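# Screw a lid onto the housing, then stow tools

## Task

Close the housing: take the lid from the tray and lay it flat on the housing's rim so the block under the lid sits in the opening. Put a screw from the screw feeder through every hole in the lid and tighten each one. A screw only counts as tight when the screwdriver motor drove it until the motor halted on its own (driver_stopped_at_torque=1); do not turn or shift it after that. A screw that was pushed in rather than turned must be fully unscrewed and driven again. No screw may be left inside the housing. Afterwards, return every tool to the stand slot it came from, release it and move the arm well away from the tools. The lid cannot be held with grip50 (too wide). Nothing may end up off the table.

## Robot and tools

ROBOT. One arm ends in a tool changer. Three tools hang in a stand: grip50 (small gripper), grip85 (larger gripper, needed for the lid) and driver (screwdriver with a spring-loaded hex key and a suction sleeve). tool_id reports which is attached: grip50, grip85, driver or none. Readings prefixed with a tool name show n/a until that tool is attached and ready.

FRAMES. The scene frame has its origin on the table under the arm base, +z up, +y to the left when looking along +x. All positions are in metres. end_effector_position is the centre of the changer's flat face; its z axis points away from the arm. Offsets in the changer face frame (mm, x,y,z): grip50 grip point (0, -25, 180); grip85 grip point (0, 0, 173) closed, 13 mm closer when fully open; driver key tip (66, 20, 345). Both grippers close along face x.

ROW FORMAT. Every moving command uses a row of 17 numbers: x, y, z (absolute target position of the changer face, scene frame, m), qw, qx, qy, qz (absolute target orientation, w first), then lock, grip50_position, grip50_force_limit, grip50_speed, grip85_position, grip85_force_limit, grip85_speed, driver_spindle, driver_torque_limit, driver_sleeve_vacuum, each of these ten in [-1, 1]. Repeat the intended quaternion in each row rather than copying a drifted reported one.

execute_actions(actions): a list of actions; each action is a list of up to 15 rows, one row per 1/30 s step, the last row held if fewer are given. An empty list just returns state and images. A target more than 0.6 m from the current face position along any face axis is refused. Per step the commanded pose is clipped to 70 mm and 16 degrees from the measured pose, so far targets need several actions.

move(target, speed, blocking): target is one 17-number row, an absolute pose; the face follows a straight path there. speed 0.002 to 0.5 m/s (default 0.25; rotation up to twice that in rad/s). Path lasts 0.5 to 10 s. It does not avoid obstacles. blocking=false returns early; then call wait(0) or stop before new commands. Result adds a move: line (done, off_target, moving, held, fault) plus limits (paced = clipped, held = steps blocked) and the distance to target.
wait(seconds): 0 to 10, the arm keeps its last command. stop(): brakes a running move.
zoom_image(camera, region): camera one of cam_head_left, cam_head_right, cam_high, cam_low (896x504), cam_wrist (616x616); region [x0, y0, x1, y1] pixels, at most 504x504.
finished_scene(scene): ends the current scene, giving its number; irreversible.

TOOL VALUES. lock: positive locks, negative unlocks (about 1 s), 0 keeps the last command. Grippers: position +1 fully open (grip50 50 mm, grip85 85 mm), -1 closes until blocked; force_limit -1 to +1 maps to 20 N up to 185 N (grip50) or 235 N (grip85); speed -1 to +1 maps to about 20 to 150 mm/s. object_status: 0 moving, 1 stopped opening, 2 stopped closing (a grip), 3 at target or pads met. position_measured counts: grip50 opening ≈ (250 - counts)×0.202 mm; grip85 ≈78 is 60 mm, 130 is 40 mm, 180 is 20 mm, 230 closed. driver_spindle +1 = 500 rpm clockwise (drives in), -1 reverses; it keeps running between calls, so end actions with 0. driver_torque_limit -1 to +1 = 0.3 to 1.2 N m. driver_sleeve_vacuum above 0.01 = suction on, otherwise the screw drops; driver_screw_detected=1 when a screw seals the sleeve.

TOOL EXCHANGE. Align the face on the tool plate within about 1 mm and 1 degree, face -y toward the fork's open side. When plate_near=1, send lock +1 and wait for locked=1; the tool then initialises (grippers close then open, dropping anything between fingers). To remove: raise 10–30 mm (about 20), slide at least 110 mm toward face -y, then lift. Return by the reverse path; when in_stand=1, hold still, lock -1, wait for unlocked=1. Unlocking elsewhere is refused (unlock_refused=1). Slots are 180 mm apart; fork arms sit 40–70 mm either side along face x, 45 mm toward the open side, tops 18 mm below the hung plate face. The driver's muffler and fitting pass just outside the +x fork arm.

SCREWING. Press the key onto the screw head plus 2 mm, turn gently (driver_spindle about ±0.2 or less) to engage, and move the arm down with the screw, 0.7 mm per turn. The motor halts at 95% of the torque limit and driver_stopped_at_torque=1; restarting needs spindle at 0 or negative for 0.5 s. driver_turns counts positive inward; if it doesn't drop while loosening, raise the torque limit.

RESULTS. The state line gives face pose; Hand target is where the controller is heading; pose unreachable means the clearance check altered the command.

AVOID. Contact force of 150 N or a joint torque at its limit (waist, shoulder, elbow 148 N m; forearm roll, wrist pitch, wrist roll 37.2 N m) causes a 10 s fault stop. The arm is stiff: approach contacts slowly and do not aim far past them. Avoid drops, slams, knocking objects off the table, and long loaded holds (MOTOR HOT / OVER-TEMPERATURE FAULT). Loose objects may occasionally be nudged by disturbances.

Each tool is called after ">>>" by a JSON object that holds its "fn" and its "kwargs", one argument or row to a line.

## Session

>>> {"fn": "execute_actions", "kwargs": {
  "actions": []
}}

Scene clock: 0.00 s.
end_effector_position=(+0.4991, +0.0254, +0.4969) locked=0 unlocked=1 plate_near=0 in_stand=0 unlock_refused=0 tool_id=none grip50_position_measured=n/a grip50_object_status=n/a grip85_position_measured=n/a grip85_object_status=n/a driver_sleeve_vacuum_kpa=n/a driver_screw_detected=n/a driver_stopped_at_torque=n/a driver_turns=n/a end_effector_quat_wxyz=(+0.003, +0.690, +0.724, -0.001)
Joint positions: [ 0.266  0.133  0.191  0.003 -1.63  -0.265]
Joint velocities: [ 0.001  0.001 -0.     0.    -0.    -0.001]
Hand target: +0.499, +0.025, +0.497; +0.003, +0.690, +0.724, -0.001

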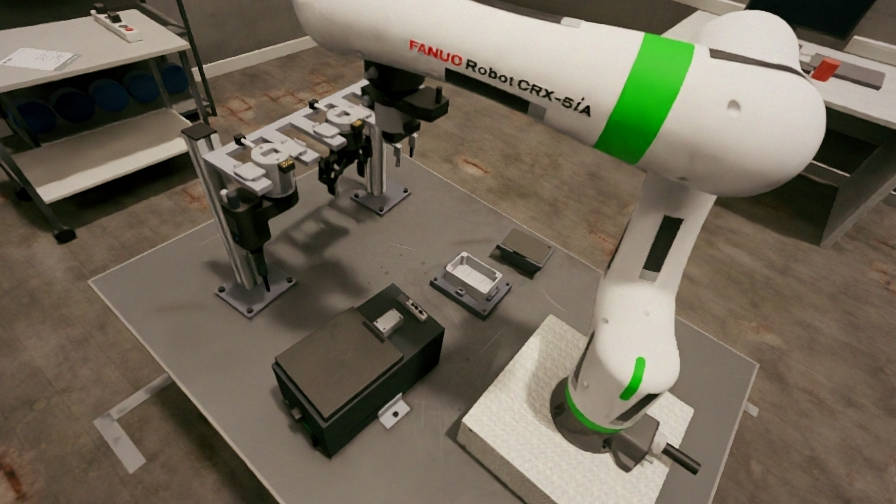

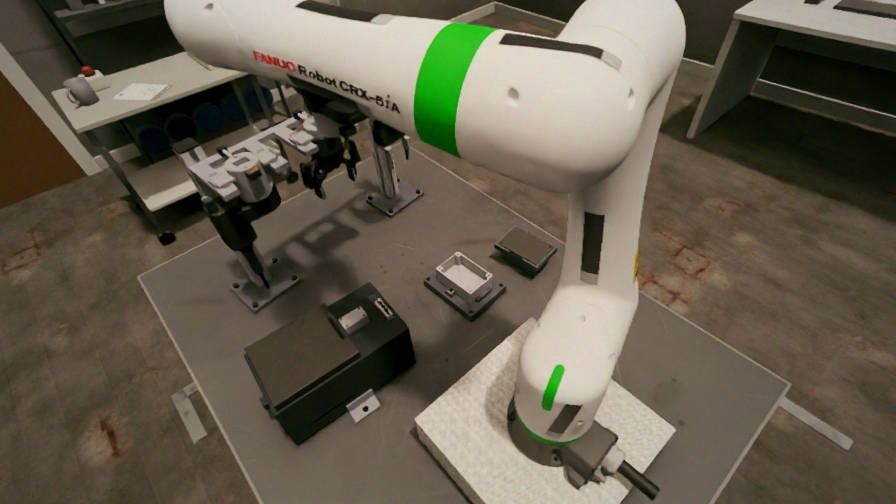

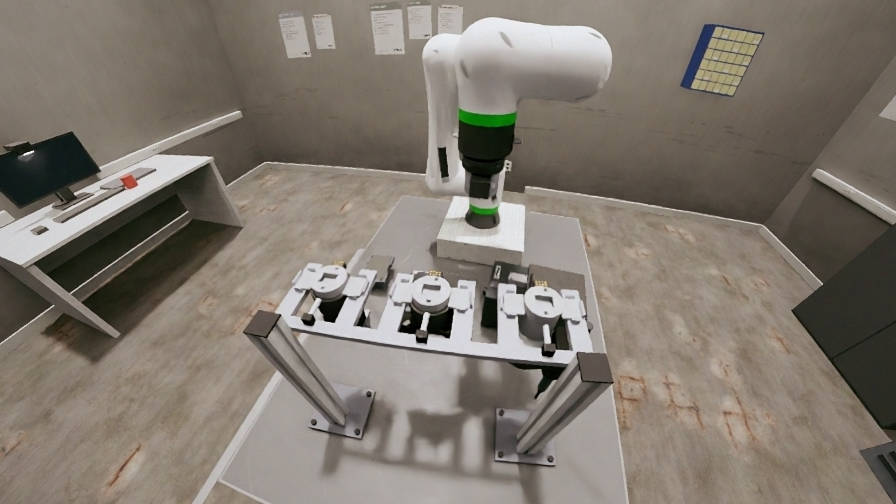

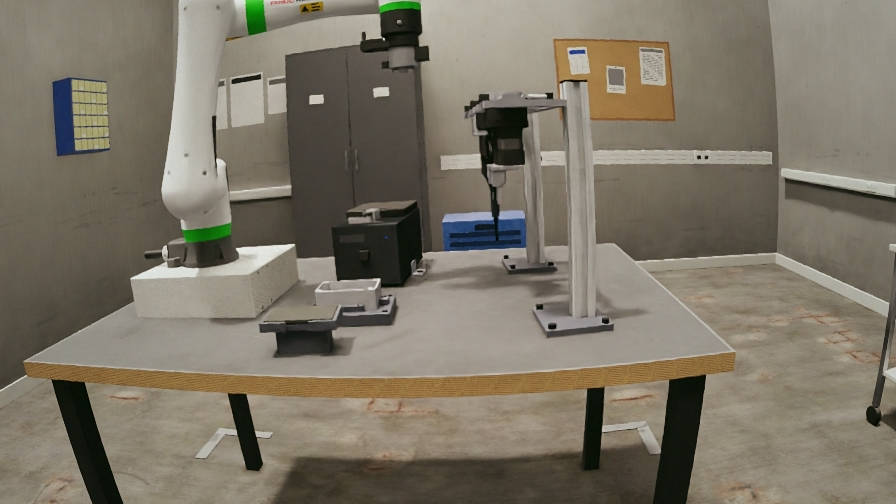

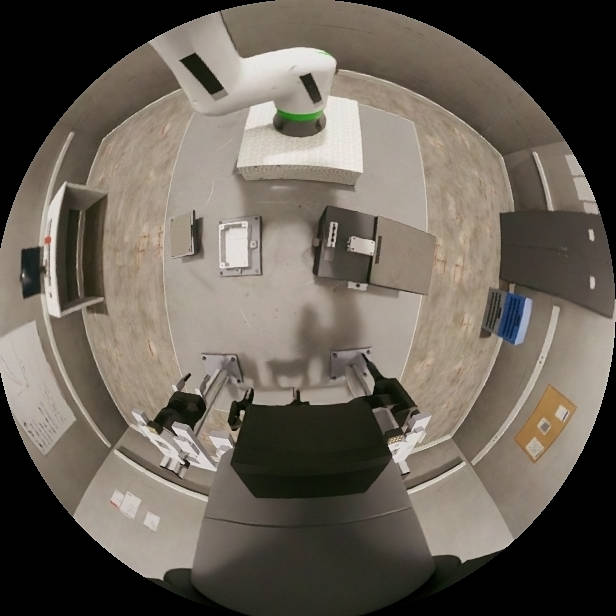

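>>> {"fn": "move", "kwargs": {
  "target": [0.682,-0.022,0.435,0,0.682,0.7314,0,0,1,0,0,1,0,0,0,0,0],
  "speed": 0.2
}}

>>> {"fn": "zoom_image", "kwargs": {
  "camera": "cam_wrist",
  "region": [240,320,380,420]
}}

Scene clock: 1.67 s.
end_effector_position=(+0.6819, -0.0216, +0.4346) locked=0 unlocked=1 plate_near=0 in_stand=0 unlock_refused=0 tool_id=none grip50_position_measured=n/a grip50_object_status=n/a grip85_position_measured=n/a grip85_object_status=n/a driver_sleeve_vacuum_kpa=n/a driver_screw_detected=n/a driver_stopped_at_torque=n/a driver_turns=n/a end_effector_quat_wxyz=(-0.000, +0.682, +0.731, -0.000)
Joint positions: [ 0.111  0.635  0.725 -0.002 -1.664 -0.089]
Joint velocities: [-0.001  0.     0.001  0.     0.    -0.   ]
Hand target: +0.682, -0.022, +0.435; -0.000, +0.682, +0.731, -0.000
Off the commanded pose: 0.001 m, 0 deg.
move: done

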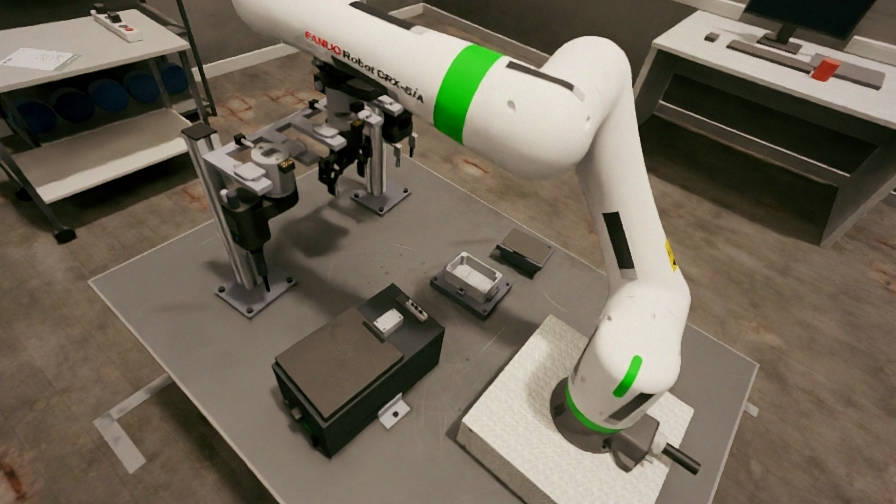

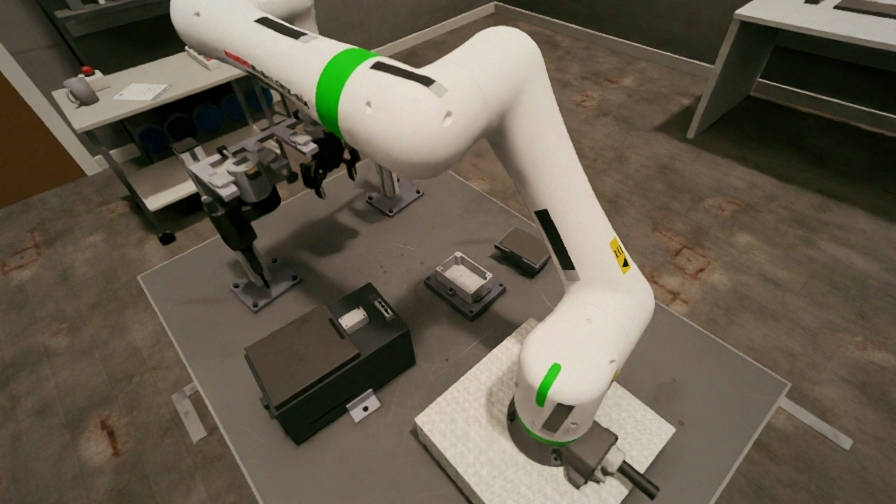

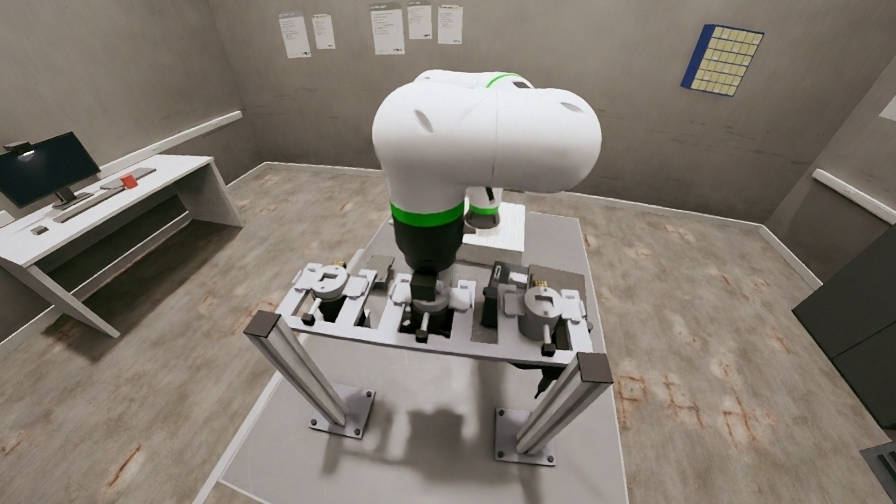

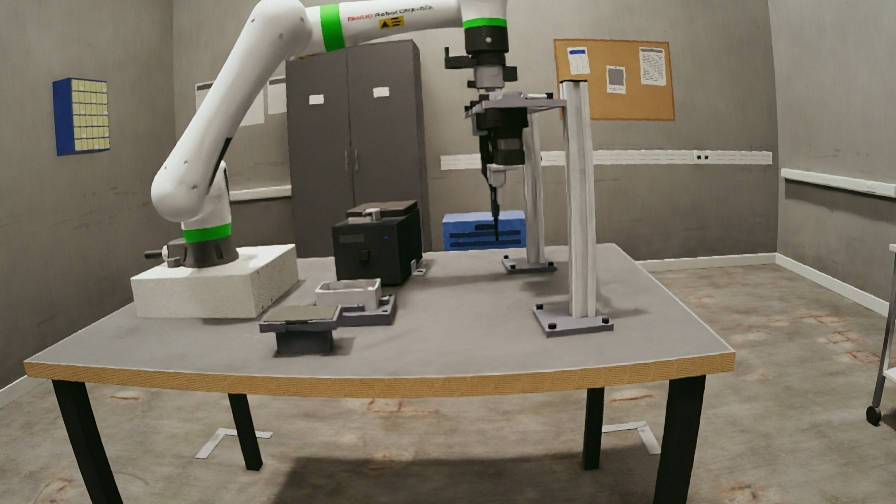

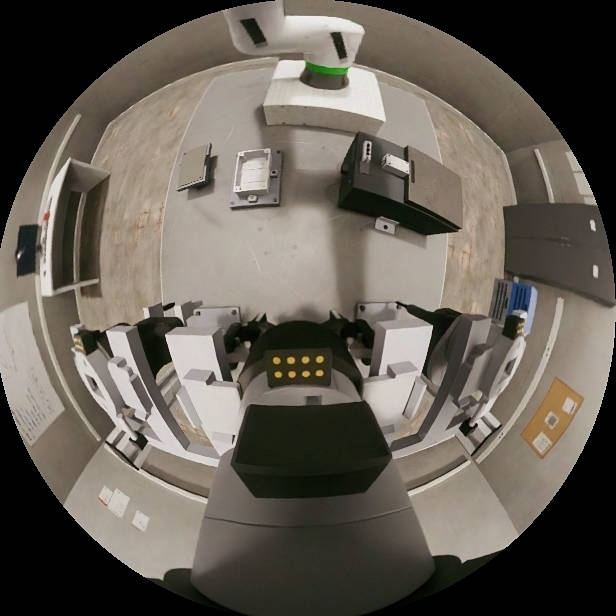

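Region (240, 320, 380, 420) of cam_wrist's 616x616 image, scaled by 3.600, with more detail than that image has; it fills the top 360 rows of this view, and the rest is white.

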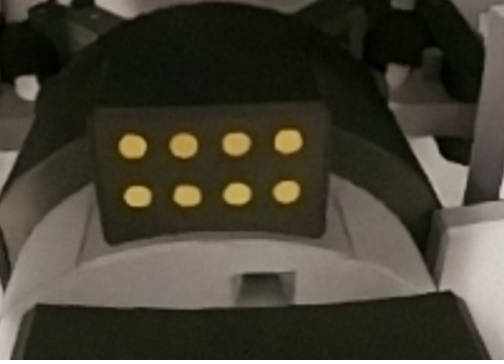

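>>> {"fn": "move", "kwargs": {
  "target": [0.686,-0.0234,0.42,0,0.6788,0.7343,0,0,1,0,0,1,0,0,0,0,0],
  "speed": 0.02
}}

>>> {"fn": "zoom_image", "kwargs": {
  "camera": "cam_wrist",
  "region": [210,320,410,480]
}}

>>> {"fn": "zoom_image", "kwargs": {
  "camera": "cam_head_left",
  "region": [310,80,390,140]
}}

>>> {"fn": "zoom_image", "kwargs": {
  "camera": "cam_high",
  "region": [385,260,480,330]
}}

Scene clock: 3.13 s.
end_effector_position=(+0.6860, -0.0234, +0.4200) locked=0 unlocked=1 plate_near=0 in_stand=0 unlock_refused=0 tool_id=none grip50_position_measured=n/a grip50_object_status=n/a grip85_position_measured=n/a grip85_object_status=n/a driver_sleeve_vacuum_kpa=n/a driver_screw_detected=n/a driver_stopped_at_torque=n/a driver_turns=n/a end_effector_quat_wxyz=(+0.000, +0.679, +0.734, -0.000)
Joint positions: [ 0.107  0.644  0.706 -0.002 -1.635 -0.076]
Joint velocities: [-0.001  0.001  0.    -0.    -0.     0.   ]
Hand target: +0.686, -0.023, +0.420; -0.000, +0.679, +0.734, -0.000
Off the commanded pose: 0.000 m, 0 deg.
move: done

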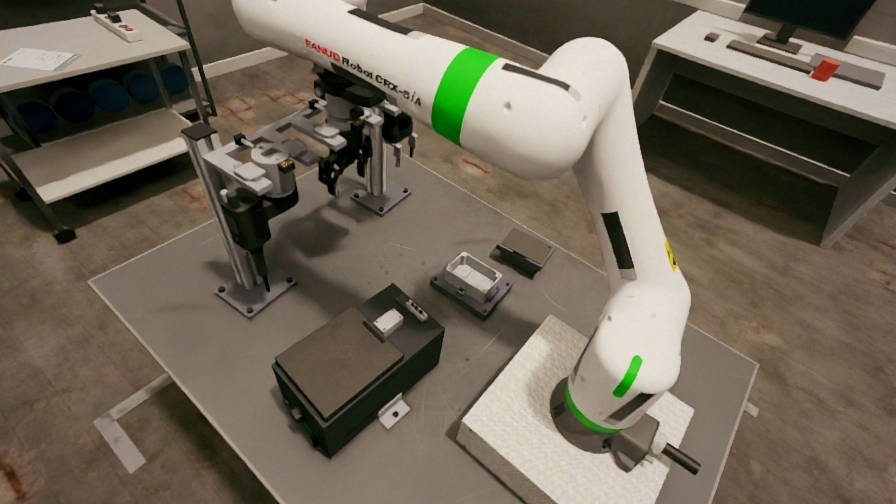

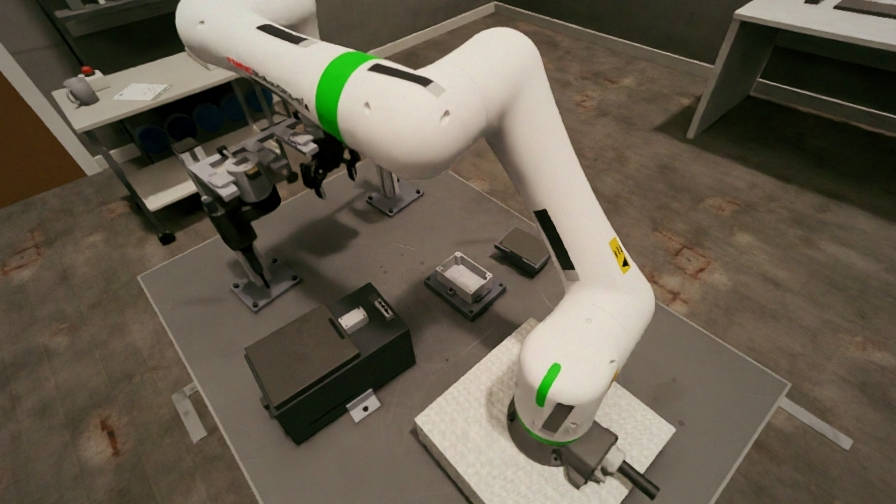

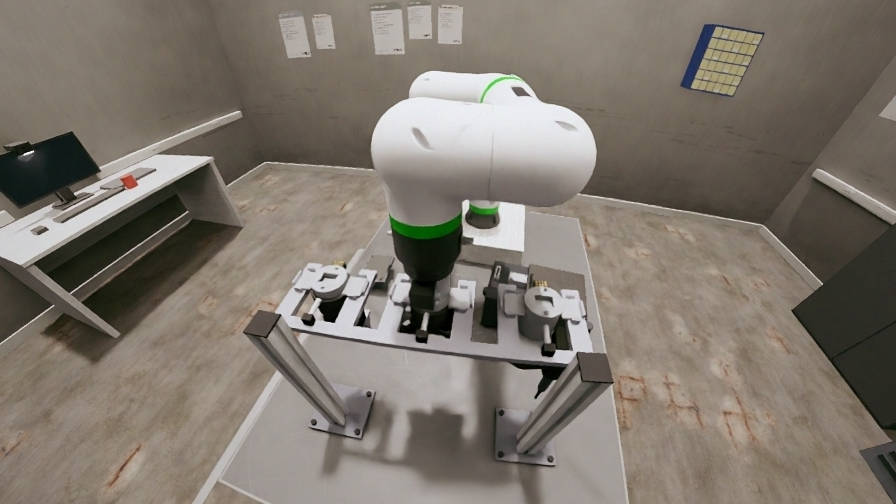

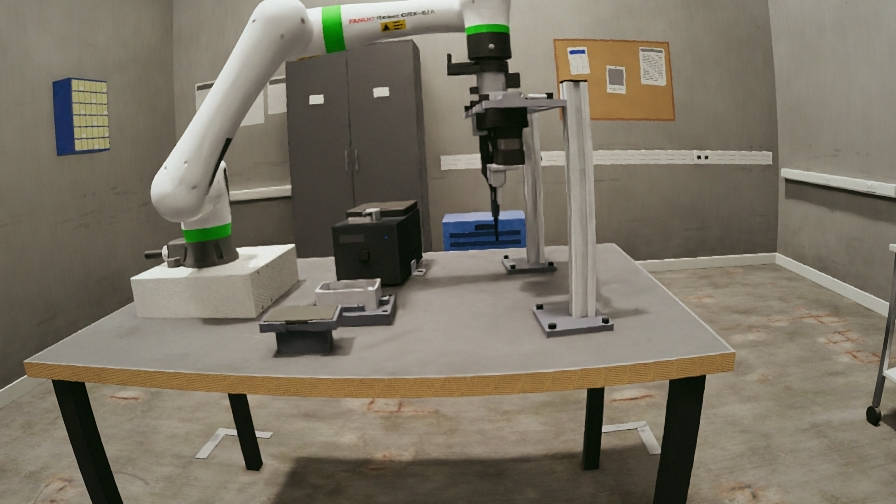

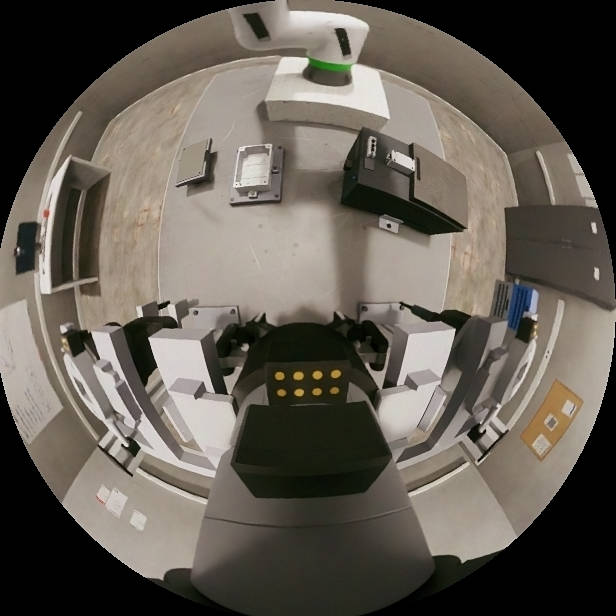

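Region (210, 320, 410, 480) of cam_wrist's 616x616 image, scaled by 2.520, with more detail than that image has; it fills the top 403 rows of this view, and the rest is white.

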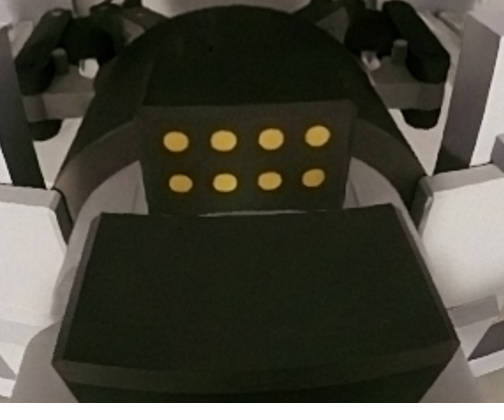

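Region (310, 80, 390, 140) of cam_head_left's 896x504 image, scaled by 6.300, with more detail than that image has; it fills the top 378 rows of this view, and the rest is white.

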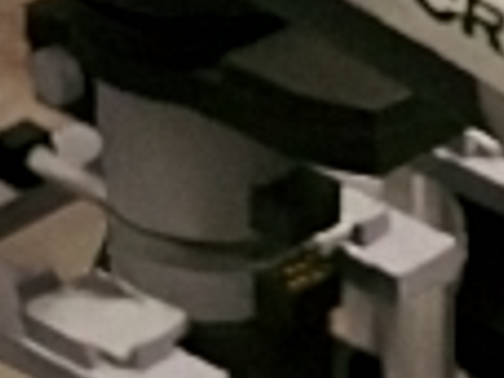

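Region (385, 260, 480, 330) of cam_high's 896x504 image, scaled by 5.305, with more detail than that image has; it fills the top 371 rows of this view, and the rest is white.

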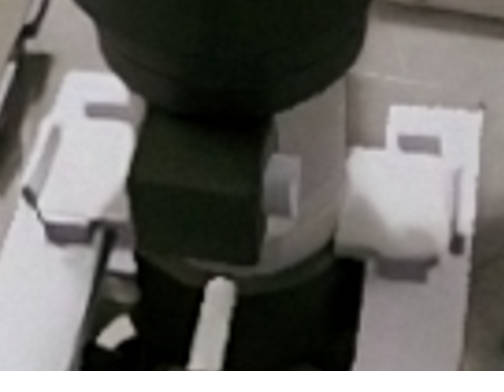

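>>> {"fn": "move", "kwargs": {
  "target": [0.686,-0.0229,0.412,0,0.6775,0.7355,0,0,1,0,0,1,0,0,0,0,0],
  "speed": 0.01
}}

Scene clock: 4.43 s.
end_effector_position=(+0.6860, -0.0229, +0.4120) locked=0 unlocked=1 plate_near=0 in_stand=1 unlock_refused=0 tool_id=none grip50_position_measured=n/a grip50_object_status=n/a grip85_position_measured=n/a grip85_object_status=n/a driver_sleeve_vacuum_kpa=n/a driver_screw_detected=n/a driver_stopped_at_torque=n/a driver_turns=n/a end_effector_quat_wxyz=(+0.000, +0.677, +0.736, +0.000)
Joint positions: [ 0.108  0.643  0.685 -0.002 -1.616 -0.074]
Joint velocities: [-0.     0.001 -0.001  0.     0.001  0.001]
Hand target: +0.686, -0.023, +0.412; +0.000, +0.677, +0.736, -0.000
Off the commanded pose: 0.000 m, 0 deg.
move: done

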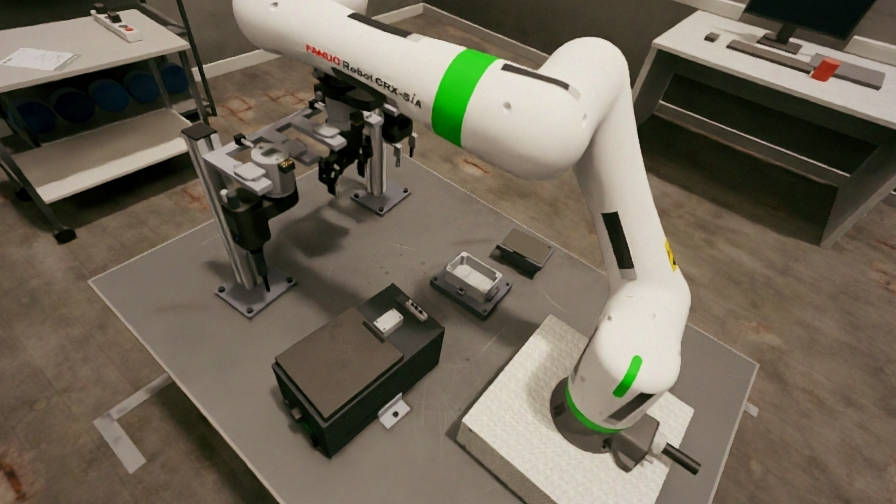

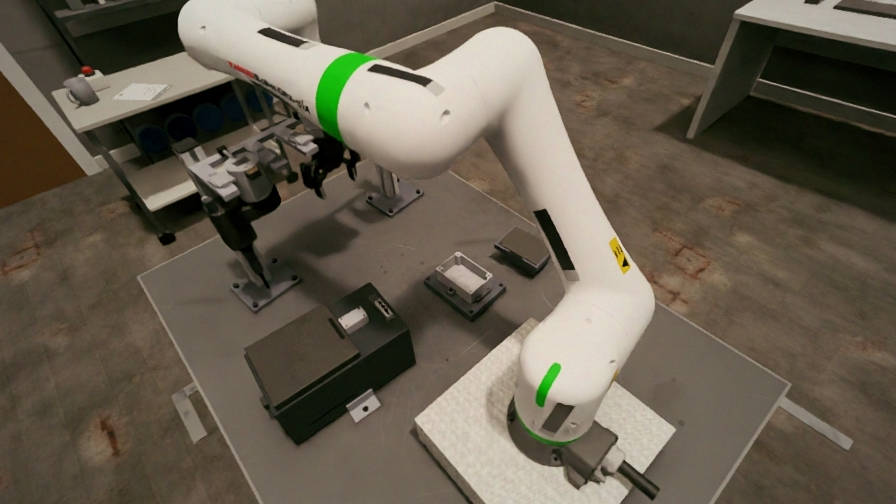

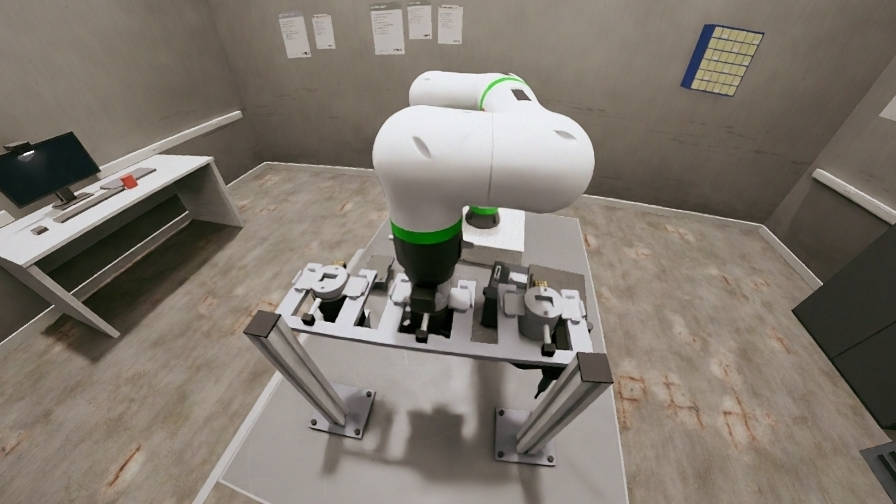

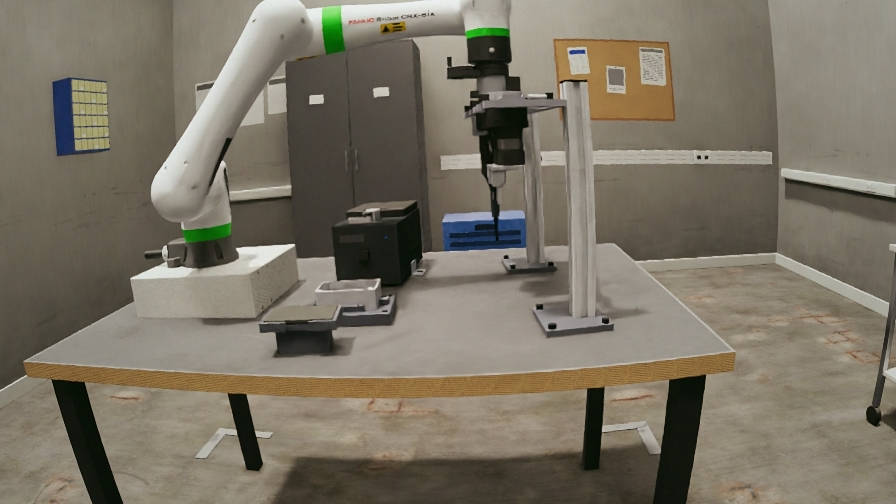

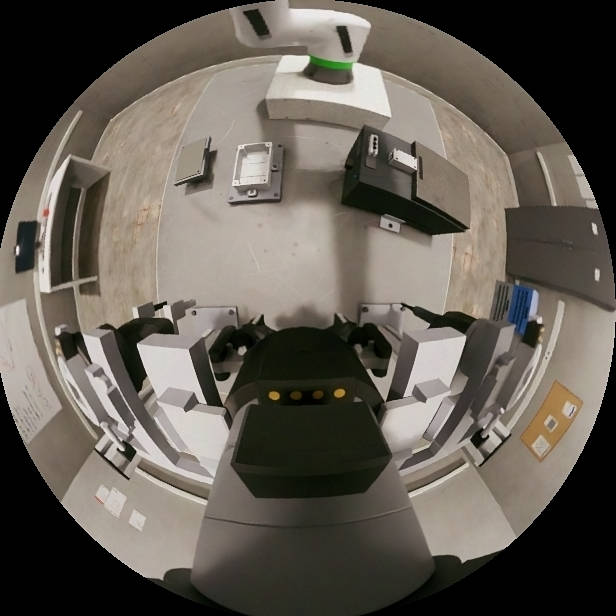

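>>> {"fn": "execute_actions", "kwargs": {
  "actions": [
    [[0.6858,-0.0229,0.4102,0,0.6775,0.7355,0,0,1,0,0,1,0,0,0,0,0]],
    [[0.6858,-0.0229,0.4102,0,0.6775,0.7355,0,1,1,0,0,1,0,0,0,0,0]],
    [[0.6858,-0.0229,0.4102,0,0.6775,0.7355,0,1,1,0,0,1,0,0,0,0,0]],
    [[0.6858,-0.0229,0.4102,0,0.6775,0.7355,0,1,1,0,0,1,0,0,0,0,0]]
  ]
}}

Scene clock: 6.60 s.
end_effector_position=(+0.6858, -0.0229, +0.4102) locked=1 unlocked=0 plate_near=1 in_stand=1 unlock_refused=0 tool_id=grip85 grip50_position_measured=n/a grip50_object_status=n/a grip85_position_measured=n/a grip85_object_status=n/a driver_sleeve_vacuum_kpa=n/a driver_screw_detected=n/a driver_stopped_at_torque=n/a driver_turns=n/a end_effector_quat_wxyz=(-0.000, +0.678, +0.736, -0.000)
Joint positions: [ 0.108  0.642  0.68  -0.002 -1.611 -0.074]
Joint velocities: [ 0.    -0.     0.     0.     0.    -0.001]
Hand target: +0.686, -0.023, +0.410; -0.000, +0.678, +0.736, -0.000
Off the commanded pose: 0.000 m, 0 deg.

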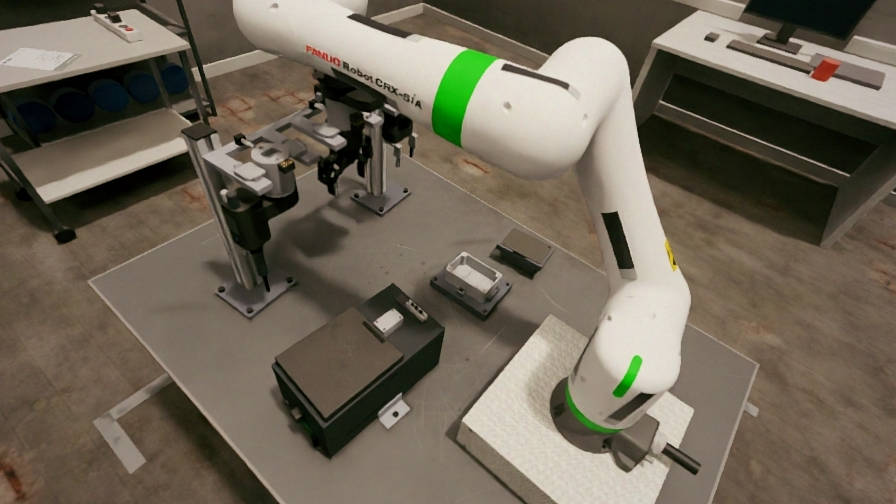

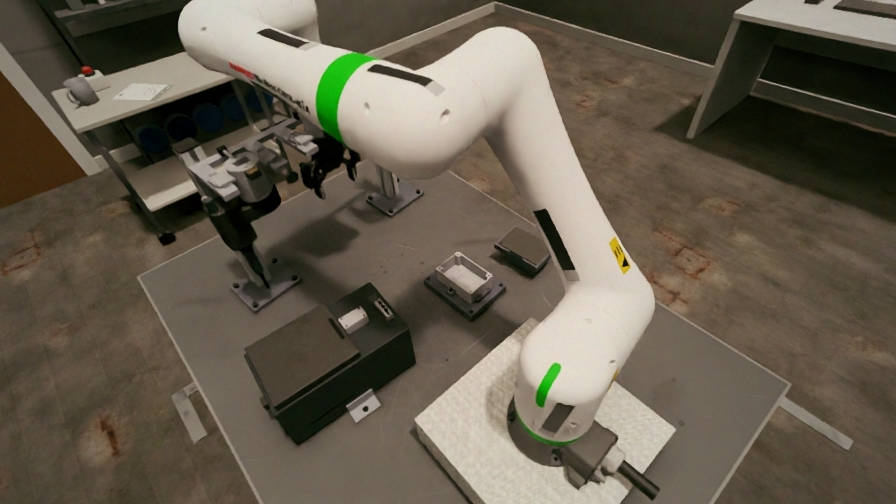

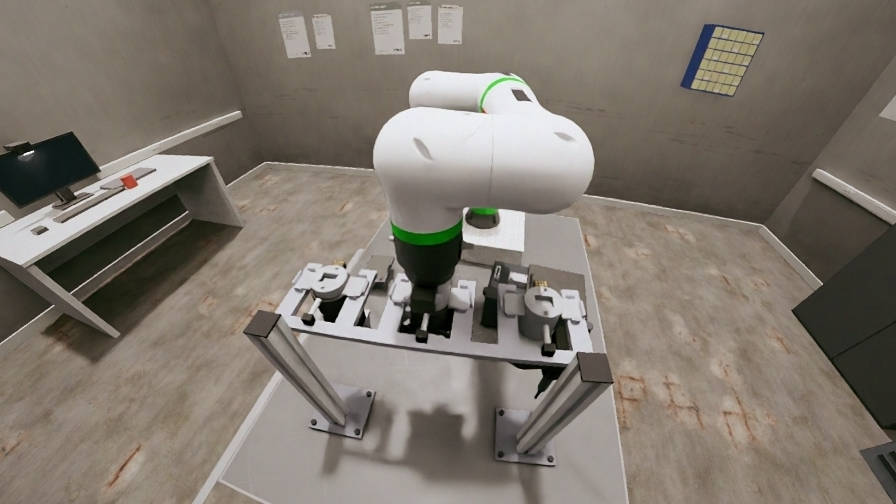

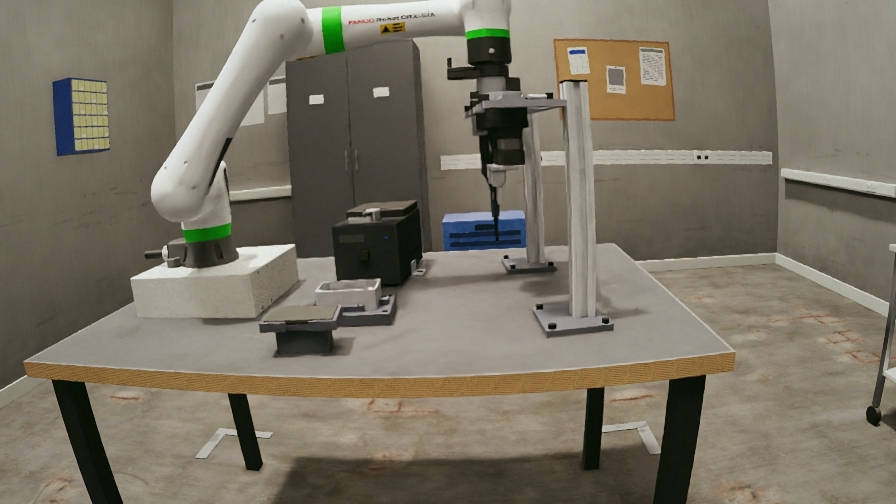

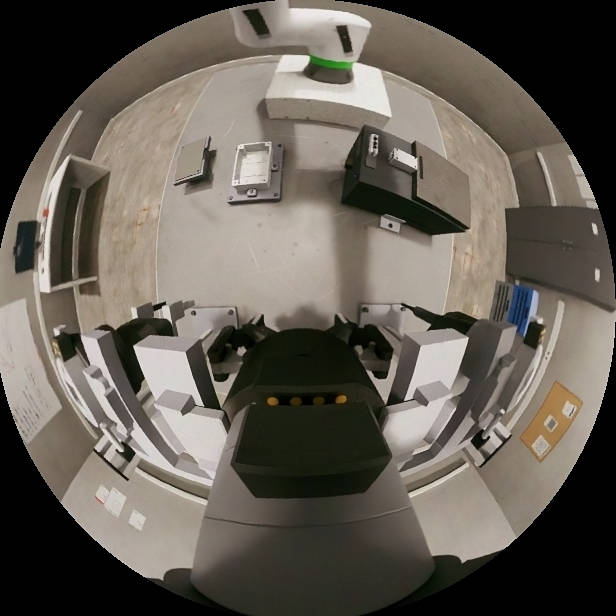

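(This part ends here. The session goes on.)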